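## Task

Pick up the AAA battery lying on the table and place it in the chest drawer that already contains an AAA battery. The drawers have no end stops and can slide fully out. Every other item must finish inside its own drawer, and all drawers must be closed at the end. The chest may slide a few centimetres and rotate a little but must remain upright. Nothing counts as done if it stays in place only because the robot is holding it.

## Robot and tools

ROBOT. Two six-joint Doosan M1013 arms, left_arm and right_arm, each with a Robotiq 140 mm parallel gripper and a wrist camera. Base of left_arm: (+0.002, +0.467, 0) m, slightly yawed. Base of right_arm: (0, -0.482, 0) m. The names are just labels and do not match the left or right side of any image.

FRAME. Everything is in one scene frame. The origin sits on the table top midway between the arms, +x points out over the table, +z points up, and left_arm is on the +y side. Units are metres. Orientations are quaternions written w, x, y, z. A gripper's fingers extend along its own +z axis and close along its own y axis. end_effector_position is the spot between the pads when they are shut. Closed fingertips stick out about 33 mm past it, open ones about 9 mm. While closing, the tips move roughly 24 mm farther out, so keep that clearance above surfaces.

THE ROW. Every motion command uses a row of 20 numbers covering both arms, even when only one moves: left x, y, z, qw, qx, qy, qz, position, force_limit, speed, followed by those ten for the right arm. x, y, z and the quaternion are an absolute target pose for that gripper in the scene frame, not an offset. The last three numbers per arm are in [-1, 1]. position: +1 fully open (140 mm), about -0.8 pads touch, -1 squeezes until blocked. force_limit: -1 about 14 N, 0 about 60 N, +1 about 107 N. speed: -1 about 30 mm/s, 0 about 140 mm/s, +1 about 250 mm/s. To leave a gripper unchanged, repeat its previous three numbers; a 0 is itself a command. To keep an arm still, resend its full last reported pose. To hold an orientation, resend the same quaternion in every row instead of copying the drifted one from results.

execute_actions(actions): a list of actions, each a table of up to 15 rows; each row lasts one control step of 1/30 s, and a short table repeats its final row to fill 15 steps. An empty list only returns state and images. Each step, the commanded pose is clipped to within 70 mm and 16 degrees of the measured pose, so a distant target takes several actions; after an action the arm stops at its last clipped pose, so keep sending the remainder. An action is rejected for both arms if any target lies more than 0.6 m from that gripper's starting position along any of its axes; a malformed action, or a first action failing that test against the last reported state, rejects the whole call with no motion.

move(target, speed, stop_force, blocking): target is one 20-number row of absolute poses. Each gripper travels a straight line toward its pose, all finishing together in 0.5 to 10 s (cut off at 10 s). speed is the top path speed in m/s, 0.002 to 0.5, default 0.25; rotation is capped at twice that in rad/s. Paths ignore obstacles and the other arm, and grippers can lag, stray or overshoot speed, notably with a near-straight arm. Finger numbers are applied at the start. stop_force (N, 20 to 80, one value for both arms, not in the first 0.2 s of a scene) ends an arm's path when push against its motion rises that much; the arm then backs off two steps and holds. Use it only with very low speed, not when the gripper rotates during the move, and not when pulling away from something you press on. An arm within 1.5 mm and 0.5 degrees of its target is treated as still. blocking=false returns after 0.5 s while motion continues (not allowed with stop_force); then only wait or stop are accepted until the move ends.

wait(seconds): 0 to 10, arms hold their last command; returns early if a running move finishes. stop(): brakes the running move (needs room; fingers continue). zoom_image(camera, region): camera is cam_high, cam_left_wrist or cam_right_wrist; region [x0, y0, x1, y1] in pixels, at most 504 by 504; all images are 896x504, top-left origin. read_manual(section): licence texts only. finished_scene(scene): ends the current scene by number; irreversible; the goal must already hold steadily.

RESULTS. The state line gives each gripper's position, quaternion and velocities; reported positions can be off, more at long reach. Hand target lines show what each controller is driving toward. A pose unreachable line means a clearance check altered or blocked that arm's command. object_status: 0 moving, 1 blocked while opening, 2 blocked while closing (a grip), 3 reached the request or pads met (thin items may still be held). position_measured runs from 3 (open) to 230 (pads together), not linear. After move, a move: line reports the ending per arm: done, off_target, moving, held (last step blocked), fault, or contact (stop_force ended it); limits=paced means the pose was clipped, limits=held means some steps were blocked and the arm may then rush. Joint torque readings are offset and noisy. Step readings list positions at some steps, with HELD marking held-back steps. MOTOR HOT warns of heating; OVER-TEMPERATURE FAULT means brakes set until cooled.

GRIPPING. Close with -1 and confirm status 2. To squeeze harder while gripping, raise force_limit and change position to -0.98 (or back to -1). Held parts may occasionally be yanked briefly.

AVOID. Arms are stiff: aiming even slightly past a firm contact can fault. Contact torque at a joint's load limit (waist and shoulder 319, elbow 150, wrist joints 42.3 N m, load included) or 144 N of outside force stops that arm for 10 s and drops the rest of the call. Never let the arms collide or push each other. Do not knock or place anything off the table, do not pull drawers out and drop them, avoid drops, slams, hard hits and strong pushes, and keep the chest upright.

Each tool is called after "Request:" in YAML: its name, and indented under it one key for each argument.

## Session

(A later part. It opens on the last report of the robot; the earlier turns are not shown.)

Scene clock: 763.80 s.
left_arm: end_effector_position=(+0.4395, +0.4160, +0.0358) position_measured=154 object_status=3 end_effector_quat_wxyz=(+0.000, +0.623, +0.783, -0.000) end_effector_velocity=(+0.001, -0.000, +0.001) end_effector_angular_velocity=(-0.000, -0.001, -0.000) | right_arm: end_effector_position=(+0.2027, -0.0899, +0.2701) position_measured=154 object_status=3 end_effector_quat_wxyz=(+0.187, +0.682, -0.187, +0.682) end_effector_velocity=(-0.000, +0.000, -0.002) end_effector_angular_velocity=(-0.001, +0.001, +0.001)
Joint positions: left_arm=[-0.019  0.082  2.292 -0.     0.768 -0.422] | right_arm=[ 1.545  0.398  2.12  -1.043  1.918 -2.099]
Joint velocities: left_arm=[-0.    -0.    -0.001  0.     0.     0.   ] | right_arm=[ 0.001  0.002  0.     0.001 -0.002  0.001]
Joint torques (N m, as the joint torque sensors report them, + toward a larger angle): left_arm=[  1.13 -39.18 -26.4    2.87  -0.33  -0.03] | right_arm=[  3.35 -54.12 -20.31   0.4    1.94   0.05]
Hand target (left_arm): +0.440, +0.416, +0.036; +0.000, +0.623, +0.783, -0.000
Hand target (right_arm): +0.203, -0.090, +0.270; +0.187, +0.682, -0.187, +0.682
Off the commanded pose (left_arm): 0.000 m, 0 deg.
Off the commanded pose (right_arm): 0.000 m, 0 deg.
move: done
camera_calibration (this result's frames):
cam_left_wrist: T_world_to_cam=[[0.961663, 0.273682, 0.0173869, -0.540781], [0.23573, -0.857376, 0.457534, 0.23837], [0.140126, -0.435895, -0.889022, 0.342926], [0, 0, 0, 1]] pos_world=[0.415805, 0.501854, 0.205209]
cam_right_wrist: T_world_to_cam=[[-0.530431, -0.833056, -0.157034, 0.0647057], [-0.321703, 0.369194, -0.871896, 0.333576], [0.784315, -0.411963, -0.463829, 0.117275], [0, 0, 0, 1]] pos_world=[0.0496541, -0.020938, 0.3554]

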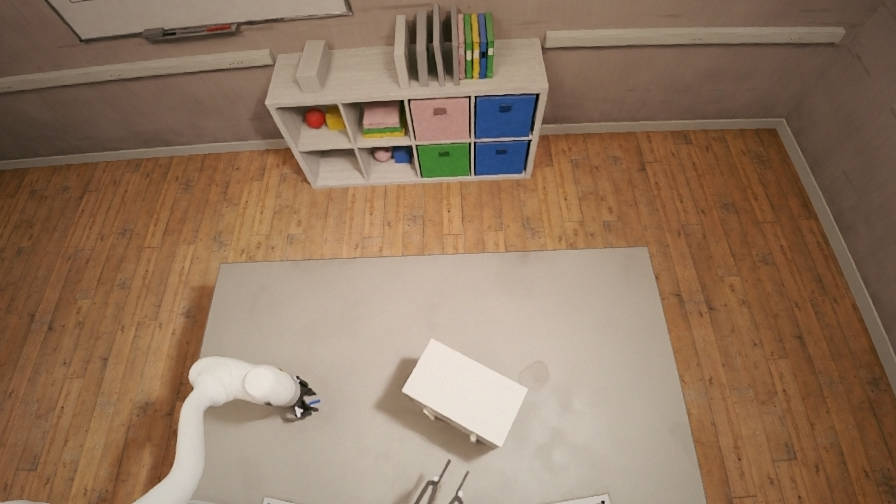

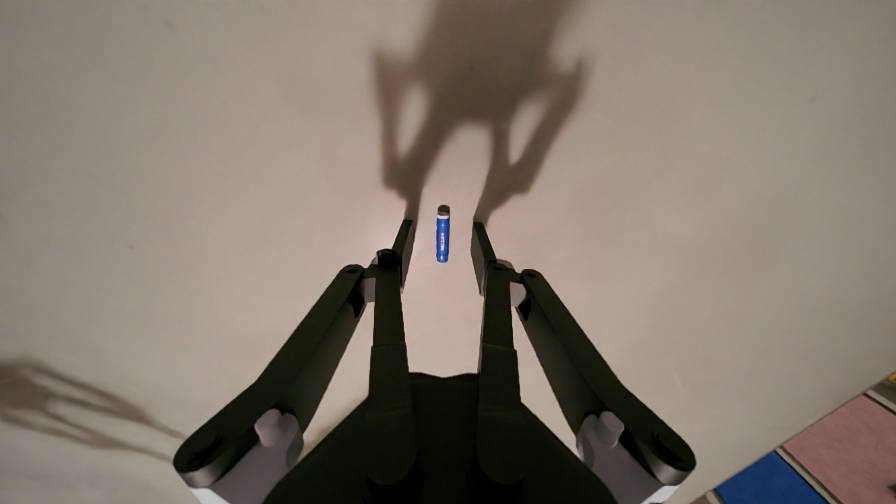

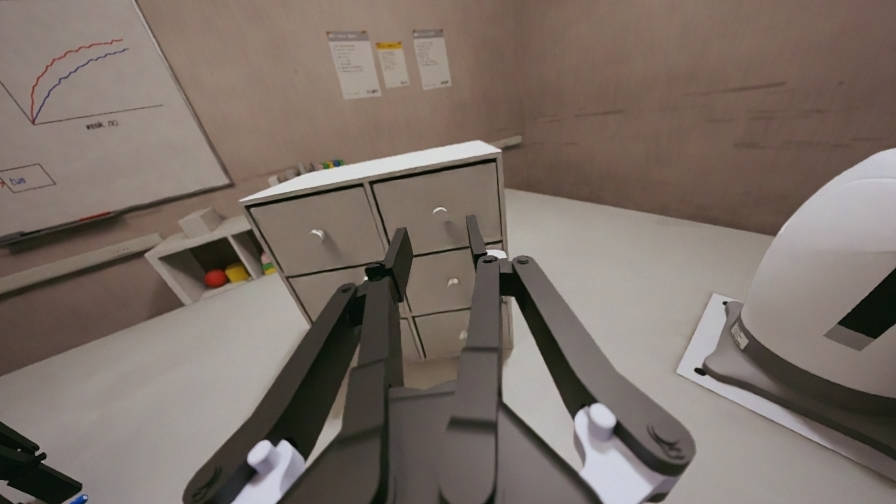

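Request:
move:
  target: [0.4395,0.416,0.0358,0,0.6225,0.7826,0,-1,-0.5,-0.3, 0.280,-0.136,0.267,0.1872,0.6819,-0.1872,0.6819,-0.2,0,0]
  speed: 0.1

Request:
zoom_image:
  camera: "cam_right_wrist"
  region: [340, 150, 560, 330]

Scene clock: 793.53 s.
left_arm: end_effector_position=(+0.4395, +0.4160, +0.0358) position_measured=218 object_status=2 end_effector_quat_wxyz=(+0.000, +0.623, +0.783, +0.000) end_effector_velocity=(+0.000, -0.000, +0.000) end_effector_angular_velocity=(-0.000, +0.000, +0.001) | right_arm: end_effector_position=(+0.2800, -0.1359, +0.2670) position_measured=154 object_status=3 end_effector_quat_wxyz=(+0.187, +0.682, -0.187, +0.682) end_effector_velocity=(+0.001, -0.000, -0.000) end_effector_angular_velocity=(-0.001, +0.001, +0.002)
Joint positions: left_arm=[-0.019  0.082  2.292 -0.     0.768 -0.422] | right_arm=[ 1.403  0.346  2.22  -1.158  1.826 -2.093]
Joint velocities: left_arm=[-0.     0.001 -0.001 -0.     0.    -0.   ] | right_arm=[-0.001 -0.001  0.001 -0.002 -0.002 -0.001]
Joint torques (N m, as the joint torque sensors report them, + toward a larger angle): left_arm=[ -1.31 -33.39 -24.79   3.11  -0.97   0.27] | right_arm=[  1.71 -45.49 -17.05  -0.33   1.8   -0.09]
Hand target (left_arm): +0.440, +0.416, +0.036; +0.000, +0.623, +0.783, -0.000
Hand target (right_arm): +0.280, -0.136, +0.267; +0.187, +0.682, -0.187, +0.682
Off the commanded pose (left_arm): 0.000 m, 0 deg.
Off the commanded pose (right_arm): 0.000 m, 0 deg.
move: done
camera_calibration (this result's frames):
cam_left_wrist: T_world_to_cam=[[0.961656, 0.273706, 0.0173974, -0.540792], [0.235751, -0.857382, 0.457513, 0.238373], [0.14014, -0.435869, -0.889033, 0.342908], [0, 0, 0, 1]] pos_world=[0.415804, 0.501857, 0.205206]
cam_right_wrist: T_world_to_cam=[[-0.53067, -0.832888, -0.15712, 0.0670251], [-0.32128, 0.369208, -0.872046, 0.372679], [0.784327, -0.412289, -0.463518, 0.0361494], [0, 0, 0, 1]] pos_world=[0.126949, -0.0668678, 0.35228]

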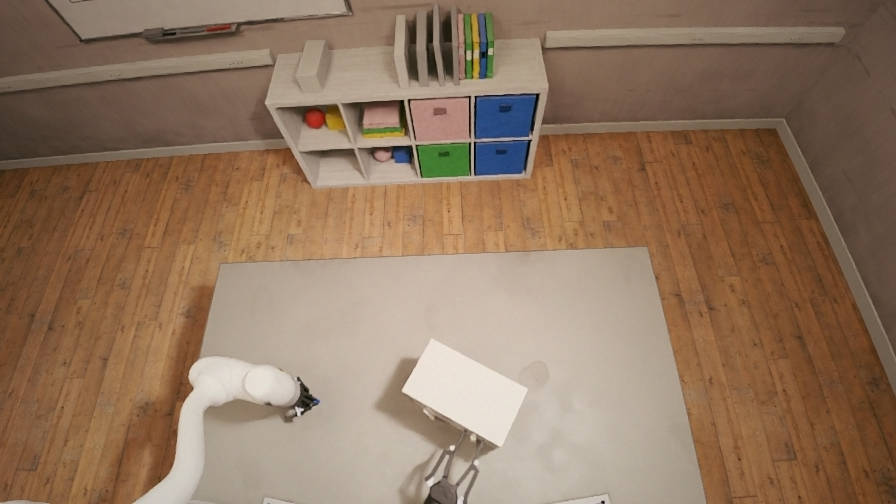

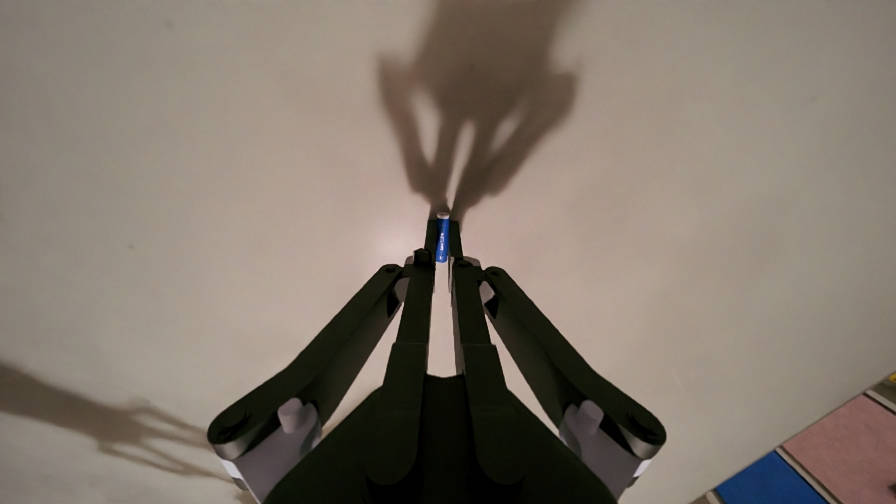

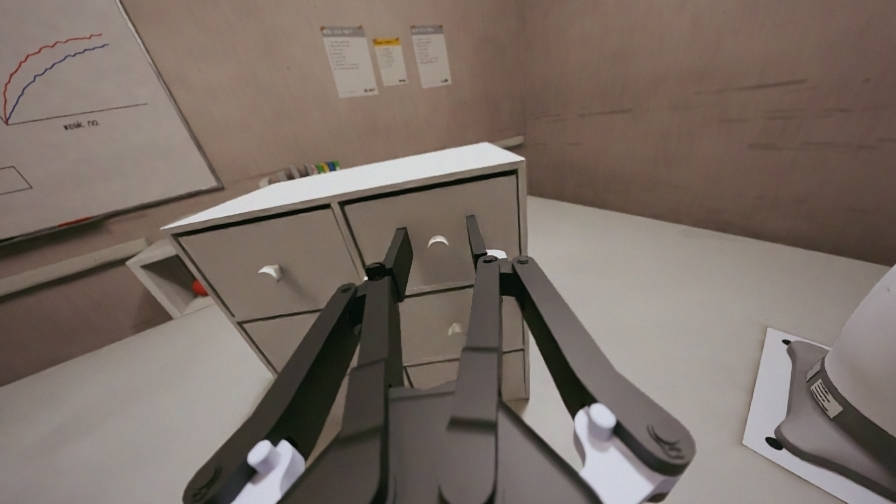

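Region (340, 150, 560, 330) of cam_right_wrist's 896x504 image, scaled by 2.291, with more detail than that image has; it fills the top 412 rows of this view, and the rest is white.

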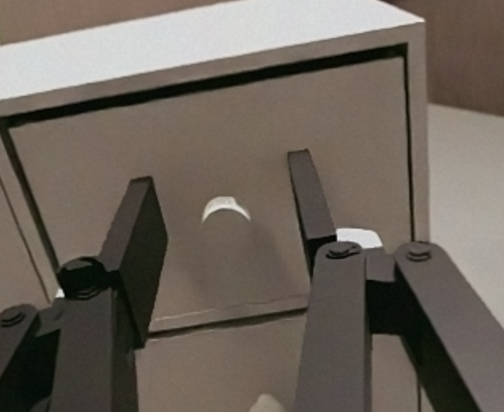

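Request:
execute_actions:
  actions:
    - [[0.4395,0.416,0.0358,0,0.6225,0.7826,0,-0.98,0.2,0, 0.280,-0.136,0.267,0.1872,0.6819,-0.1872,0.6819,-1,0,-0.3]]
    - [[0.4395,0.416,0.0358,0,0.6225,0.7826,0,-0.98,0.2,0, 0.280,-0.136,0.267,0.1872,0.6819,-0.1872,0.6819,-1,0,-0.3]]

Scene clock: 811.73 s.
left_arm: end_effector_position=(+0.4395, +0.4160, +0.0358) position_measured=221 object_status=2 end_effector_quat_wxyz=(+0.000, +0.623, +0.783, +0.000) end_effector_velocity=(-0.001, -0.000, -0.000) end_effector_angular_velocity=(+0.000, +0.001, -0.001) | right_arm: end_effector_position=(+0.2800, -0.1360, +0.2670) position_measured=211 object_status=2 end_effector_quat_wxyz=(+0.187, +0.682, -0.187, +0.682) end_effector_velocity=(-0.000, -0.000, +0.000) end_effector_angular_velocity=(+0.002, -0.002, -0.001)
Joint positions: left_arm=[-0.019  0.082  2.292  0.     0.768 -0.422] | right_arm=[ 1.403  0.345  2.22  -1.158  1.825 -2.093]
Joint velocities: left_arm=[-0.     0.     0.001 -0.    -0.     0.   ] | right_arm=[0.    0.    0.    0.001 0.001 0.003]
Joint torques (N m, as the joint torque sensors report them, + toward a larger angle): left_arm=[ -0.97 -29.72 -18.11   3.22  -0.9    0.  ] | right_arm=[  3.12 -45.92 -17.15   0.26   1.81  -0.28]
Hand target (left_arm): +0.439, +0.416, +0.036; -0.000, +0.623, +0.783, +0.000
Hand target (right_arm): +0.280, -0.136, +0.267; +0.187, +0.682, -0.187, +0.682
Off the commanded pose (left_arm): 0.000 m, 0 deg.
Off the commanded pose (right_arm): 0.000 m, 0 deg.
Step readings (end_effector_position; steps 1 to 15: 1st action; 16 to 30: 2nd action):
0: left_arm (+0.4395, +0.4160, +0.0358) | right_arm (+0.2800, -0.1359, +0.2670)
1: left_arm (+0.4395, +0.4160, +0.0358) | right_arm (+0.2800, -0.1359, +0.2670)
2: left_arm (+0.4395, +0.4160, +0.0358) | right_arm (+0.2800, -0.1359, +0.2670)
4: left_arm (+0.4395, +0.4160, +0.0358) | right_arm (+0.2800, -0.1360, +0.2670)
8: left_arm (+0.4395, +0.4160, +0.0358) | right_arm (+0.2800, -0.1360, +0.2670)
15: left_arm (+0.4395, +0.4160, +0.0358) | right_arm (+0.2800, -0.1360, +0.2670)
16: left_arm (+0.4395, +0.4160, +0.0358) | right_arm (+0.2800, -0.1360, +0.2670)
17: left_arm (+0.4395, +0.4160, +0.0358) | right_arm (+0.2800, -0.1360, +0.2670)
19: left_arm (+0.4395, +0.4160, +0.0358) | right_arm (+0.2800, -0.1360, +0.2670)
23: left_arm (+0.4395, +0.4160, +0.0358) | right_arm (+0.2800, -0.1360, +0.2670)
30: end_effector_position above
camera_calibration (this result's frames):
cam_left_wrist: T_world_to_cam=[[0.961663, 0.273681, 0.0174231, -0.540791], [0.235719, -0.857398, 0.4575, 0.238401], [0.140147, -0.435853, -0.889039, 0.342899], [0, 0, 0, 1]] pos_world=[0.415807, 0.501862, 0.205205]
cam_right_wrist: T_world_to_cam=[[-0.530636, -0.832889, -0.157231, 0.0669665], [-0.321237, 0.369282, -0.872031, 0.372748], [0.784367, -0.412223, -0.463509, 0.0360543], [0, 0, 0, 1]] pos_world=[0.126996, -0.0670111, 0.352289]

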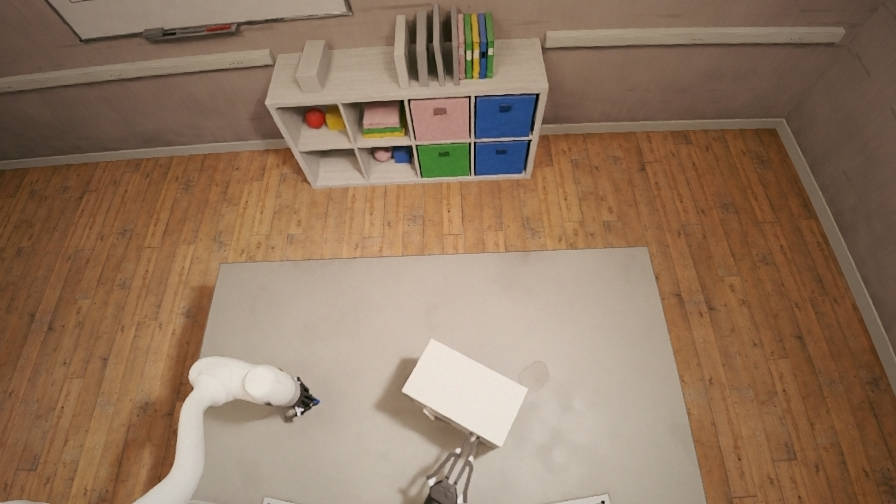

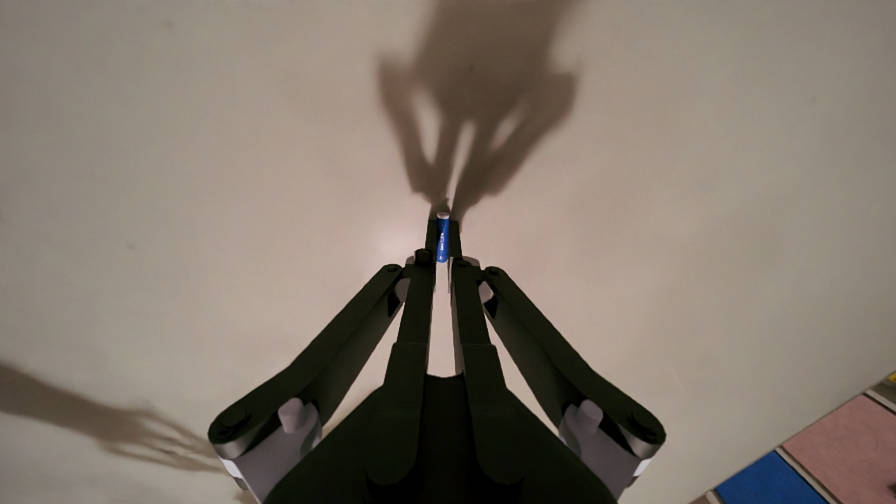

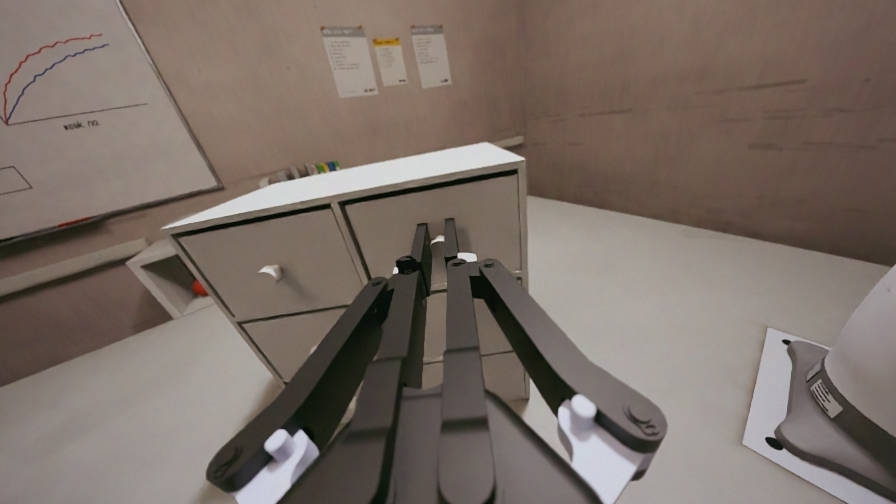

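Request:
move:
  target: [0.4395,0.416,0.14,0,0.6225,0.7826,0,-0.98,0.2,0, 0.1854,-0.0799,0.267,0.1872,0.6819,-0.1872,0.6819,-1,0,-0.3]
  speed: 0.08

Request:
zoom_image:
  camera: "cam_high"
  region: [400, 400, 520, 504]

Request:
zoom_image:
  camera: "cam_left_wrist"
  region: [380, 180, 510, 300]

Scene clock: 824.90 s.
left_arm: end_effector_position=(+0.4395, +0.4161, +0.1399) position_measured=221 object_status=2 end_effector_quat_wxyz=(-0.000, +0.622, +0.783, +0.000) end_effector_velocity=(-0.001, -0.000, +0.001) end_effector_angular_velocity=(+0.000, +0.001, -0.003) | right_arm: end_effector_position=(+0.1854, -0.0801, +0.2670) position_measured=211 object_status=2 end_effector_quat_wxyz=(+0.187, +0.682, -0.187, +0.682) end_effector_velocity=(-0.001, +0.001, -0.000) end_effector_angular_velocity=(+0.001, +0.001, +0.001)
Joint positions: left_arm=[-0.019 -0.054  2.189  0.     1.006 -0.422] | right_arm=[ 1.573  0.417  2.097 -1.018  1.935 -2.094]
Joint velocities: left_arm=[-0.001 -0.002 -0.001 -0.     0.004  0.002] | right_arm=[ 0.002  0.001 -0.002  0.001  0.    -0.   ]
Joint torques (N m, as the joint torque sensors report them, + toward a larger angle): left_arm=[ -0.64 -31.34 -32.14   4.01  -0.77  -0.15] | right_arm=[  5.12 -53.41 -18.94  -0.08   1.67   0.1 ]
Hand target (left_arm): +0.439, +0.416, +0.140; -0.000, +0.622, +0.783, +0.000
Hand target (right_arm): +0.185, -0.080, +0.267; +0.187, +0.682, -0.187, +0.682
Off the commanded pose (left_arm): 0.000 m, 0 deg.
Off the commanded pose (right_arm): 0.000 m, 0 deg.
move: done
camera_calibration (this result's frames):
cam_left_wrist: T_world_to_cam=[[0.961583, 0.273957, 0.0174813, -0.542691], [0.23597, -0.857428, 0.457313, 0.190794], [0.140273, -0.43562, -0.889134, 0.435308], [0, 0, 0, 1]] pos_world=[0.415759, 0.501894, 0.309281]
cam_right_wrist: T_world_to_cam=[[-0.53072, -0.83282, -0.157315, 0.0633843], [-0.321199, 0.369401, -0.871994, 0.321721], [0.784326, -0.412255, -0.463549, 0.133285], [0, 0, 0, 1]] pos_world=[0.0324369, -0.011109, 0.352295]

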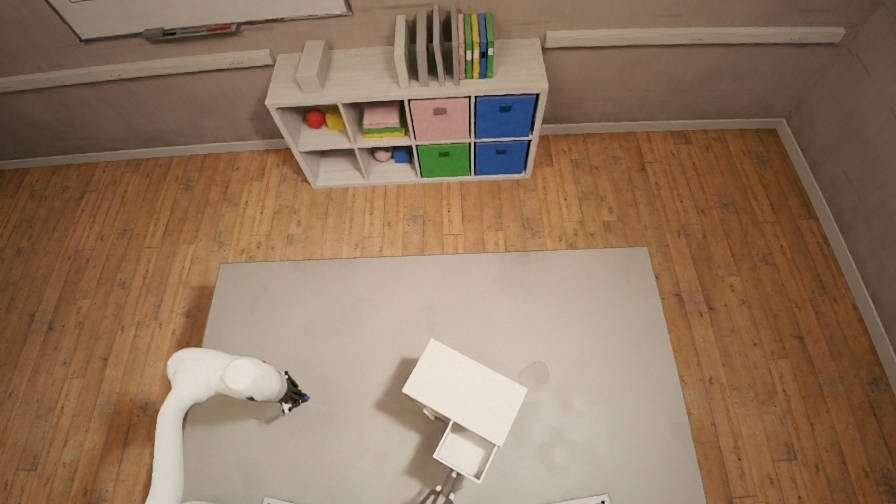

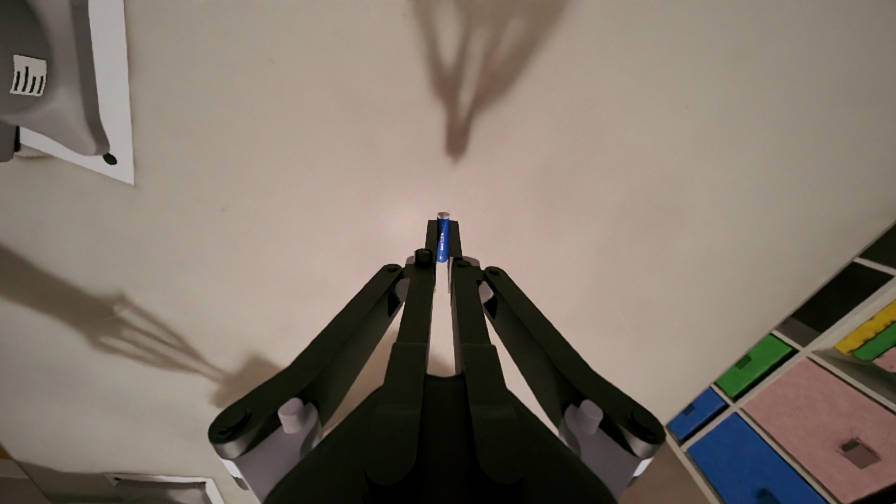

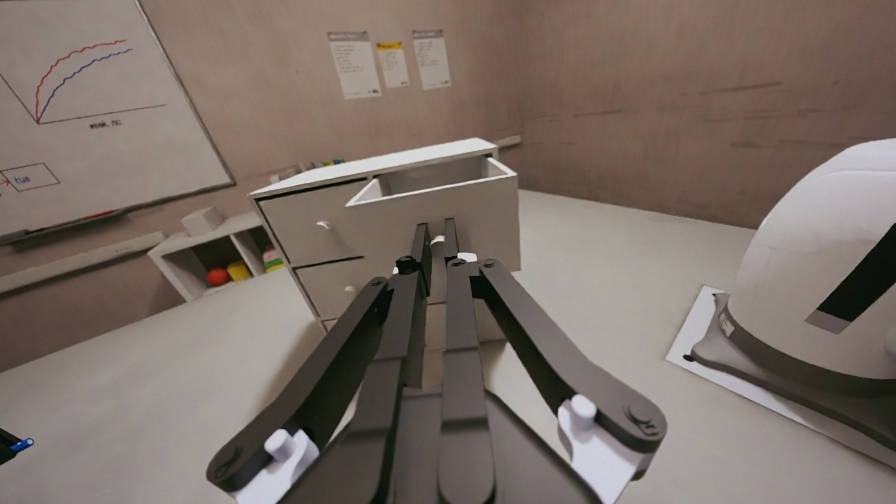

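Region (400, 400, 520, 504) of cam_high's 896x504 image, scaled by 4.200, with more detail than that image has; it fills the top 437 rows of this view, and the rest is white.

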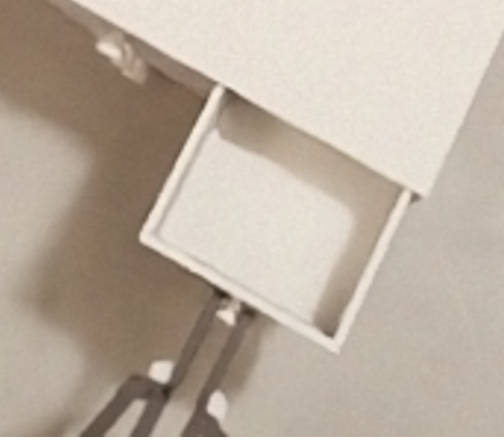

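Region (380, 180, 510, 300) of cam_left_wrist's 896x504 image, scaled by 3.877, with more detail than that image has; it fills the top 465 rows of this view, and the rest is white.

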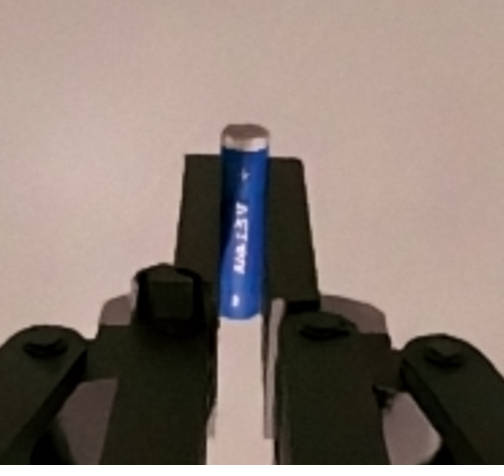

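Request:
move:
  target: [0.4395,0.416,0.14,0,0.6225,0.7826,0,-0.98,0.2,0, 0.1613,-0.0656,0.267,0.1872,0.6819,-0.1872,0.6819,-1,0,-0.3]
  speed: 0.06

Request:
zoom_image:
  camera: "cam_high"
  region: [400, 400, 520, 504]

Scene clock: 847.83 s.
left_arm: end_effector_position=(+0.4395, +0.4160, +0.1400) position_measured=221 object_status=2 end_effector_quat_wxyz=(+0.000, +0.623, +0.783, +0.000) end_effector_velocity=(+0.000, -0.000, +0.001) end_effector_angular_velocity=(-0.000, -0.002, -0.001) | right_arm: end_effector_position=(+0.1614, -0.0657, +0.2670) position_measured=211 object_status=2 end_effector_quat_wxyz=(+0.187, +0.682, -0.187, +0.682) end_effector_velocity=(-0.001, +0.001, -0.000) end_effector_angular_velocity=(-0.001, -0.000, -0.000)
Joint positions: left_arm=[-0.019 -0.054  2.189  0.     1.006 -0.422] | right_arm=[ 1.61   0.437  2.061 -0.989  1.962 -2.096]
Joint velocities: left_arm=[-0.    -0.002 -0.001  0.     0.     0.   ] | right_arm=[ 0.001  0.001 -0.001  0.001  0.002 -0.   ]
Joint torques (N m, as the joint torque sensors report them, + toward a larger angle): left_arm=[  1.2  -33.39 -33.86   3.65  -0.5    0.19] | right_arm=[  5.76 -59.52 -19.31   0.29   1.9   -0.33]
Hand target (left_arm): +0.439, +0.416, +0.140; -0.000, +0.623, +0.783, +0.000
Hand target (right_arm): +0.161, -0.066, +0.267; +0.187, +0.682, -0.187, +0.682
Off the commanded pose (left_arm): 0.000 m, 0 deg.
Off the commanded pose (right_arm): 0.000 m, 0 deg.
move: done
camera_calibration (this result's frames):
cam_left_wrist: T_world_to_cam=[[0.961656, 0.273707, 0.0174059, -0.542603], [0.235747, -0.857381, 0.457516, 0.190701], [0.140149, -0.435869, -0.889031, 0.435544], [0, 0, 0, 1]] pos_world=[0.415799, 0.501858, 0.309408]
cam_right_wrist: T_world_to_cam=[[-0.530703, -0.832845, -0.157235, 0.062573], [-0.321225, 0.369321, -0.872019, 0.308665], [0.784327, -0.412276, -0.46353, 0.158108], [0, 0, 0, 1]] pos_world=[0.00835021, 0.00330131, 0.352289]

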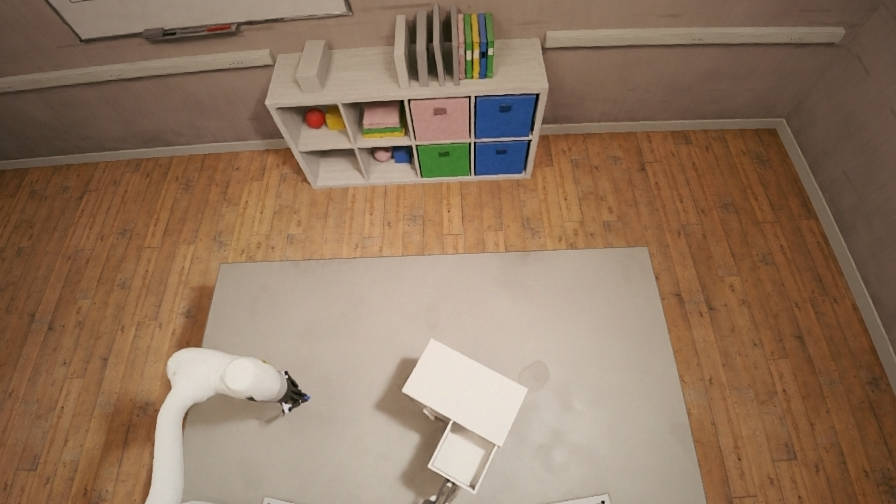

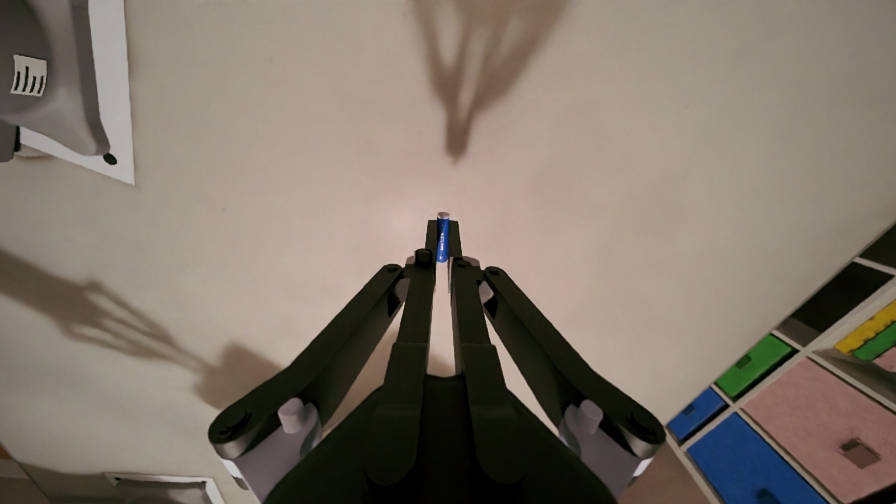

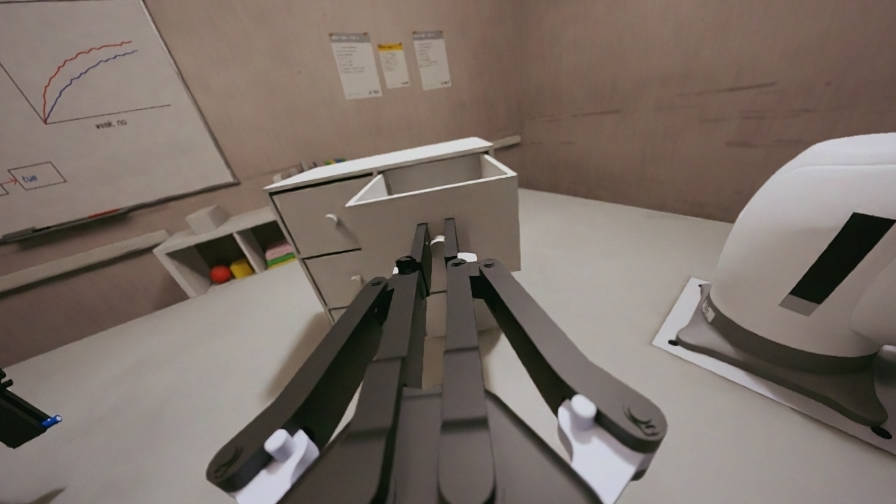

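Region (400, 400, 520, 504) of cam_high's 896x504 image, scaled by 4.200, with more detail than that image has; it fills the top 437 rows of this view, and the rest is white.

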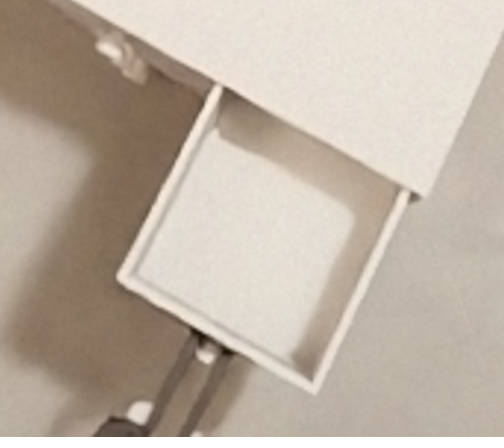

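Request:
zoom_image:
  camera: "cam_right_wrist"
  region: [330, 130, 540, 240]

Region (330, 130, 540, 240) of cam_right_wrist's 896x504 image, scaled by 2.400, with more detail than that image has; it fills the top 264 rows of this view, and the rest is white.

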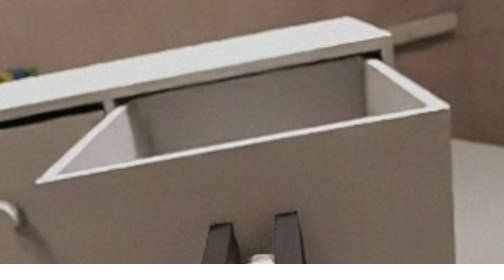

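Request:
move:
  target: [0.4395,0.416,0.14,0,0.6225,0.7826,0,-0.98,0.2,0, 0.2809,-0.1365,0.267,0.1872,0.6819,-0.1872,0.6819,-1,0,-0.3]
  speed: 0.08

Request:
execute_actions:
  actions:
    - [[0.4395,0.416,0.14,0,0.6225,0.7826,0,-0.98,0.2,0, 0.2809,-0.1365,0.267,0.1872,0.6819,-0.1872,0.6819,-0.2,0,0]]

Scene clock: 864.90 s.
left_arm: end_effector_position=(+0.4395, +0.4160, +0.1400) position_measured=221 object_status=2 end_effector_quat_wxyz=(+0.000, +0.623, +0.783, +0.000) end_effector_velocity=(+0.001, +0.000, +0.001) end_effector_angular_velocity=(-0.001, -0.003, +0.001) | right_arm: end_effector_position=(+0.2809, -0.1363, +0.2670) position_measured=211 object_status=2 end_effector_quat_wxyz=(+0.187, +0.682, -0.187, +0.682) end_effector_velocity=(+0.001, -0.000, -0.000) end_effector_angular_velocity=(+0.001, +0.001, +0.001)
Joint positions: left_arm=[-0.019 -0.054  2.189 -0.     1.006 -0.422] | right_arm=[ 1.401  0.345  2.221 -1.16   1.824 -2.093]
Joint velocities: left_arm=[ 0.    -0.002 -0.002  0.     0.    -0.   ] | right_arm=[-0.002 -0.001  0.001 -0.002 -0.002 -0.   ]
Joint torques (N m, as the joint torque sensors report them, + toward a larger angle): left_arm=[ -1.67 -30.57 -33.09   3.82  -0.79   0.5 ] | right_arm=[  1.28 -47.59 -16.22   0.19   1.69  -0.46]
Hand target (left_arm): +0.439, +0.416, +0.140; +0.000, +0.623, +0.783, +0.000
Hand target (right_arm): +0.281, -0.136, +0.267; +0.187, +0.682, -0.187, +0.682
Off the commanded pose (left_arm): 0.000 m, 0 deg.
Off the commanded pose (right_arm): 0.000 m, 0 deg.
move: done
camera_calibration (this result's frames):
cam_left_wrist: T_world_to_cam=[[0.961656, 0.273705, 0.0174058, -0.542602], [0.235746, -0.857381, 0.457517, 0.190702], [0.140148, -0.43587, -0.889031, 0.435545], [0, 0, 0, 1]] pos_world=[0.415799, 0.501858, 0.309408]
cam_right_wrist: T_world_to_cam=[[-0.530653, -0.832906, -0.157085, 0.0671333], [-0.321293, 0.369168, -0.872058, 0.373141], [0.784333, -0.41229, -0.463507, 0.0352231], [0, 0, 0, 1]] pos_world=[0.127886, -0.0673139, 0.352273]

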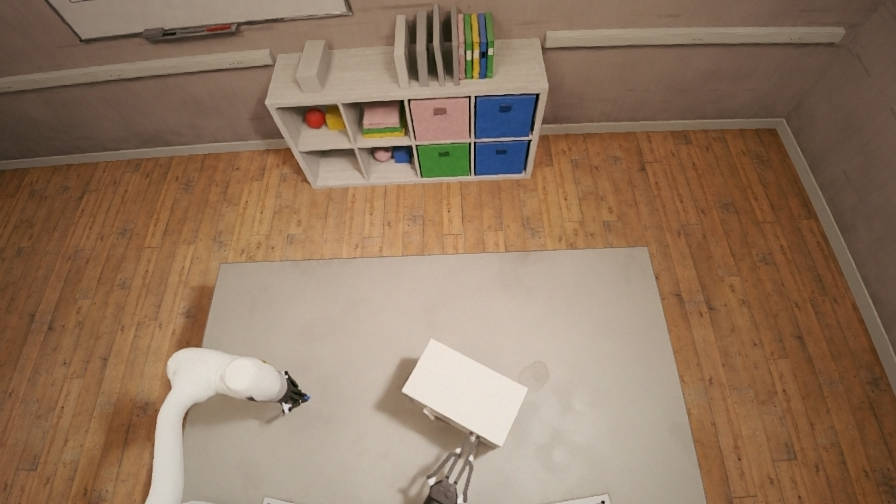

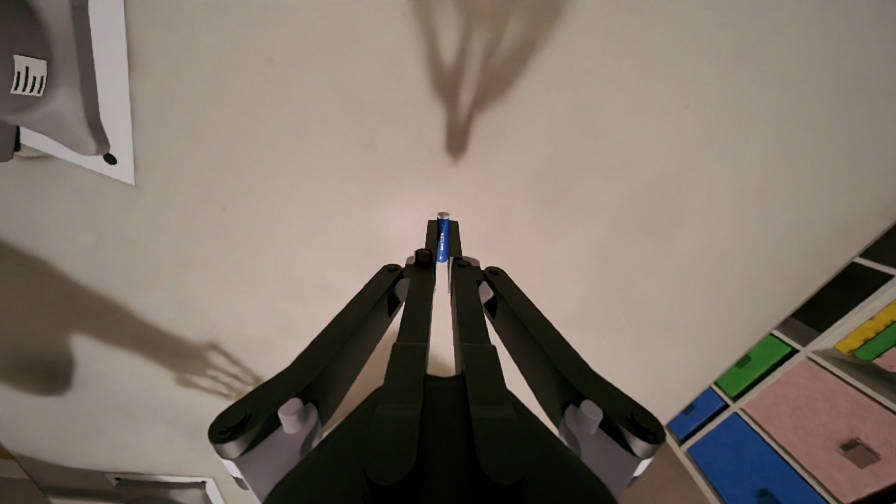

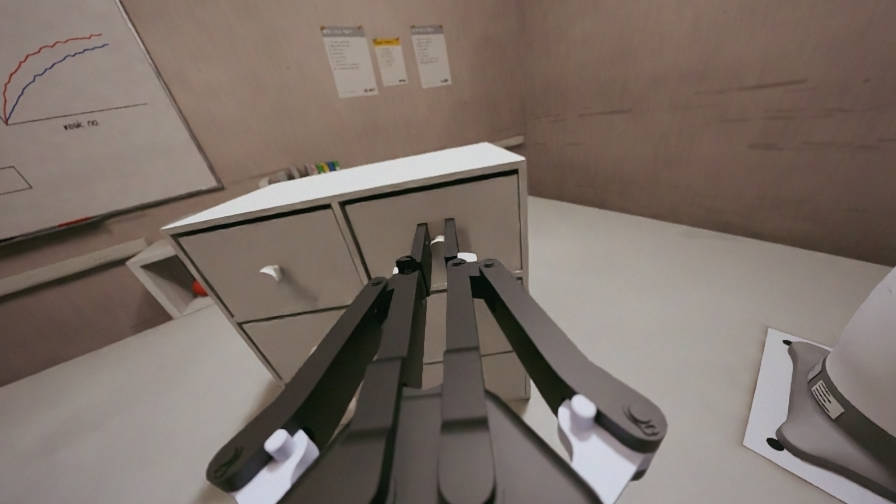

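Scene clock: 865.40 s.
left_arm: end_effector_position=(+0.4395, +0.4160, +0.1400) position_measured=221 object_status=2 end_effector_quat_wxyz=(+0.000, +0.623, +0.783, +0.000) end_effector_velocity=(+0.000, +0.000, +0.001) end_effector_angular_velocity=(+0.000, -0.001, -0.001) | right_arm: end_effector_position=(+0.2809, -0.1365, +0.2670) position_measured=154 object_status=3 end_effector_quat_wxyz=(+0.187, +0.682, -0.187, +0.682) end_effector_velocity=(-0.000, -0.000, +0.000) end_effector_angular_velocity=(-0.001, -0.001, -0.001)
Joint positions: left_arm=[-0.019 -0.054  2.189  0.     1.006 -0.422] | right_arm=[ 1.401  0.345  2.221 -1.16   1.824 -2.093]
Joint velocities: left_arm=[ 0.    -0.001 -0.001  0.     0.001  0.001] | right_arm=[-0.     0.    -0.     0.     0.002 -0.   ]
Joint torques (N m, as the joint torque sensors report them, + toward a larger angle): left_arm=[ -1.51 -31.2  -33.27   4.12  -0.84   0.1 ] | right_arm=[  1.35 -44.26 -17.73  -0.24   1.85   0.05]
Hand target (left_arm): +0.439, +0.416, +0.140; +0.000, +0.623, +0.783, +0.000
Hand target (right_arm): +0.281, -0.136, +0.267; +0.187, +0.682, -0.187, +0.682
Off the commanded pose (left_arm): 0.000 m, 0 deg.
Off the commanded pose (right_arm): 0.000 m, 0 deg.
Step readings (end_effector_position):
0: left_arm (+0.4395, +0.4160, +0.1400) | right_arm (+0.2809, -0.1363, +0.2670)
1: left_arm (+0.4395, +0.4160, +0.1400) | right_arm (+0.2809, -0.1363, +0.2670)
2: left_arm (+0.4395, +0.4160, +0.1400) | right_arm (+0.2809, -0.1364, +0.2670)
4: left_arm (+0.4395, +0.4160, +0.1400) | right_arm (+0.2809, -0.1365, +0.2670)
8: left_arm (+0.4395, +0.4160, +0.1400) | right_arm (+0.2809, -0.1365, +0.2670)
15: end_effector_position above
camera_calibration (this result's frames):
cam_left_wrist: T_world_to_cam=[[0.961656, 0.273705, 0.0174059, -0.542602], [0.235746, -0.857381, 0.457517, 0.190702], [0.140148, -0.43587, -0.889031, 0.435545], [0, 0, 0, 1]] pos_world=[0.415799, 0.501858, 0.309408]
cam_right_wrist: T_world_to_cam=[[-0.530654, -0.832878, -0.15723, 0.0670323], [-0.321216, 0.36928, -0.872039, 0.373227], [0.784364, -0.412246, -0.463493, 0.0351293], [0, 0, 0, 1]] pos_world=[0.127903, -0.0675137, 0.35229]

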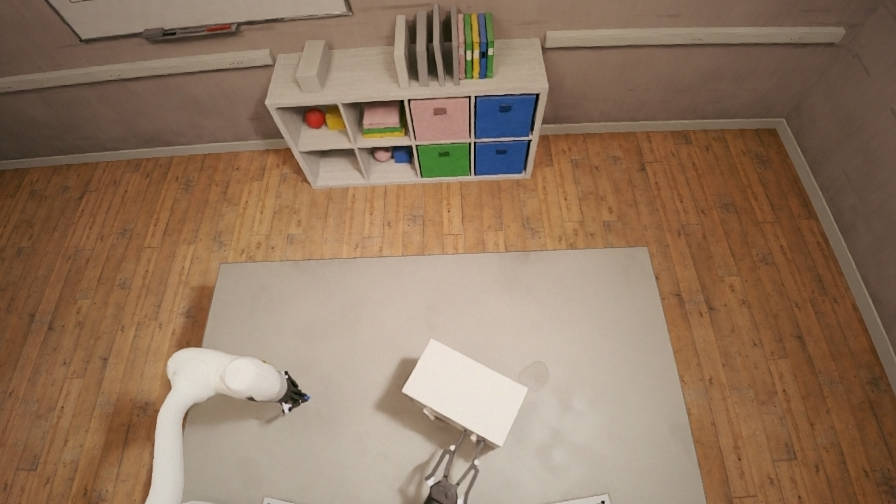

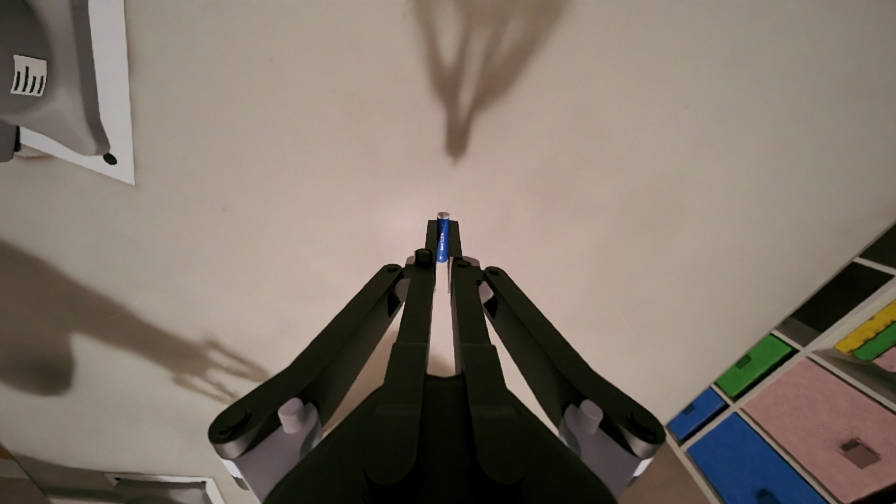

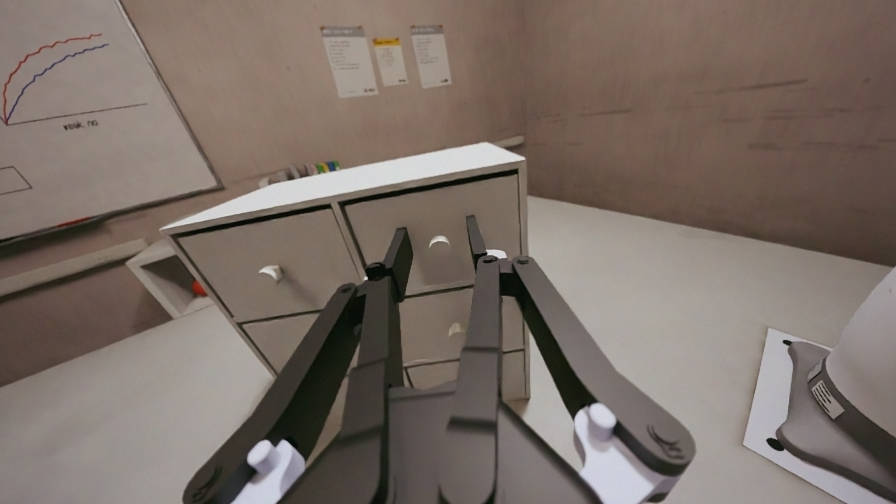

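Request:
zoom_image:
  camera: "cam_right_wrist"
  region: [380, 210, 520, 400]

Region (380, 210, 520, 400) of cam_right_wrist's 896x504 image, scaled by 2.653, with more detail than that image has; it fills the left 371 columns of this view, and the rest is white.

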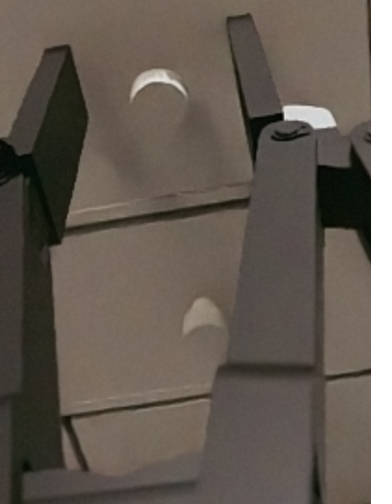

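Request:
move:
  target: [0.4395,0.416,0.14,0,0.6225,0.7826,0,-0.98,0.2,0, 0.2791,-0.1355,0.1656,0.1518,0.7899,-0.2169,0.5531,-0.2,0,0]
  speed: 0.15

Request:
zoom_image:
  camera: "cam_right_wrist"
  region: [340, 150, 560, 330]

Scene clock: 925.93 s.
left_arm: end_effector_position=(+0.4395, +0.4160, +0.1400) position_measured=221 object_status=2 end_effector_quat_wxyz=(+0.000, +0.623, +0.783, +0.000) end_effector_velocity=(+0.000, +0.000, +0.001) end_effector_angular_velocity=(-0.000, -0.002, -0.000) | right_arm: end_effector_position=(+0.2791, -0.1355, +0.1657) position_measured=154 object_status=3 end_effector_quat_wxyz=(+0.152, +0.790, -0.217, +0.553) end_effector_velocity=(+0.001, -0.000, -0.002) end_effector_angular_velocity=(+0.002, +0.004, -0.000)
Joint positions: left_arm=[-0.019 -0.054  2.189 -0.     1.006 -0.422] | right_arm=[ 1.369  0.314  2.233 -1.013  1.516 -2.101]
Joint velocities: left_arm=[ 0.    -0.002  0.     0.    -0.     0.001] | right_arm=[-0.002  0.     0.001  0.001 -0.005 -0.   ]
Joint torques (N m, as the joint torque sensors report them, + toward a larger angle): left_arm=[ -0.38 -31.2  -33.18   3.73  -0.64   0.09] | right_arm=[  5.4  -41.38 -19.62   0.11   1.78  -0.11]
Hand target (left_arm): +0.439, +0.416, +0.140; +0.000, +0.623, +0.783, +0.000
Hand target (right_arm): +0.279, -0.136, +0.166; +0.152, +0.790, -0.217, +0.553
Off the commanded pose (left_arm): 0.000 m, 0 deg.
Off the commanded pose (right_arm): 0.000 m, 0 deg.
move: done
camera_calibration (this result's frames):
cam_left_wrist: T_world_to_cam=[[0.961657, 0.273703, 0.0174057, -0.542602], [0.235744, -0.857382, 0.457517, 0.190702], [0.140147, -0.435871, -0.889031, 0.435545], [0, 0, 0, 1]] pos_world=[0.415799, 0.501857, 0.309408]
cam_right_wrist: T_world_to_cam=[[-0.57553, -0.806188, -0.137209, 0.0638022], [-0.553194, 0.507372, -0.660719, 0.3324], [0.60228, -0.304361, -0.737986, 0.100891], [0, 0, 0, 1]] pos_world=[0.159838, -0.0865068, 0.302834]

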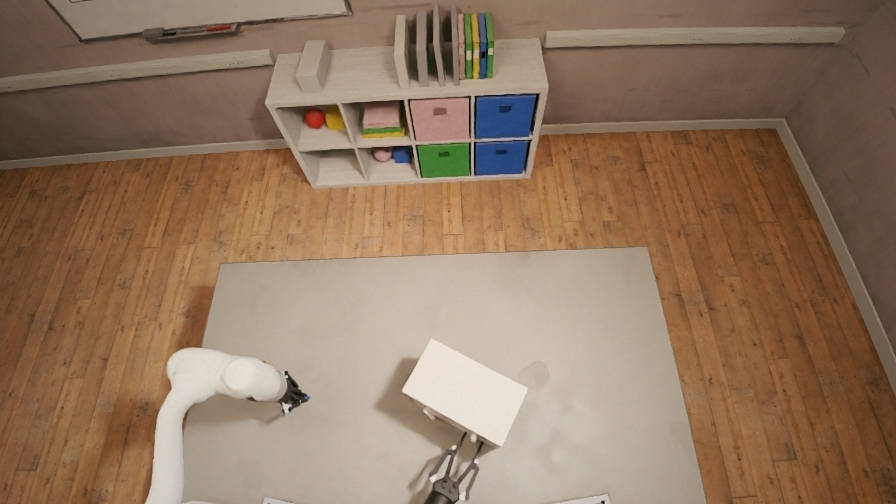

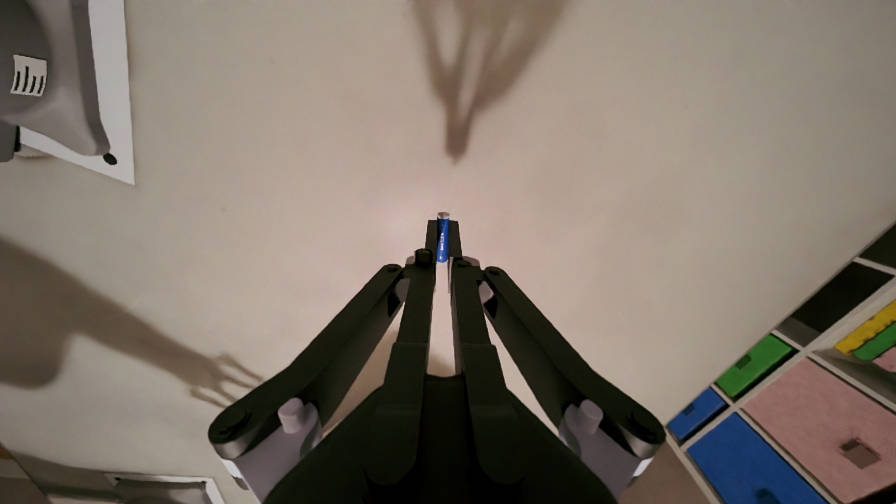

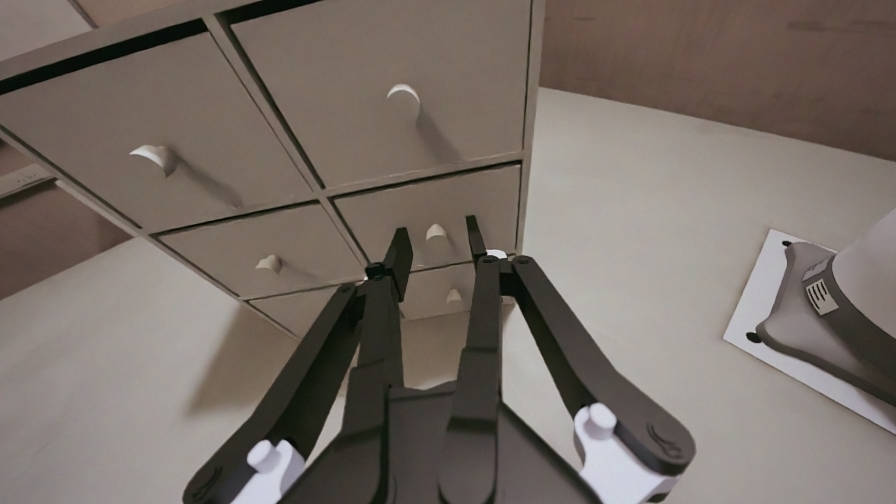

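Region (340, 150, 560, 330) of cam_right_wrist's 896x504 image, scaled by 2.291, with more detail than that image has; it fills the top 412 rows of this view, and the rest is white.

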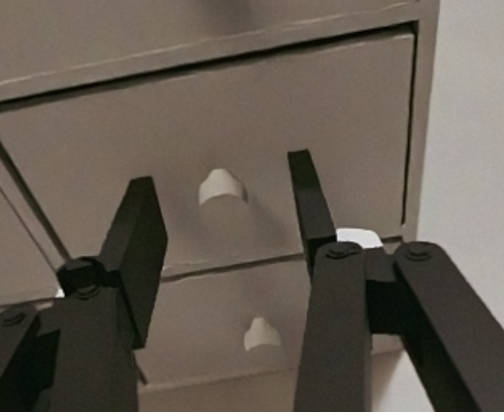

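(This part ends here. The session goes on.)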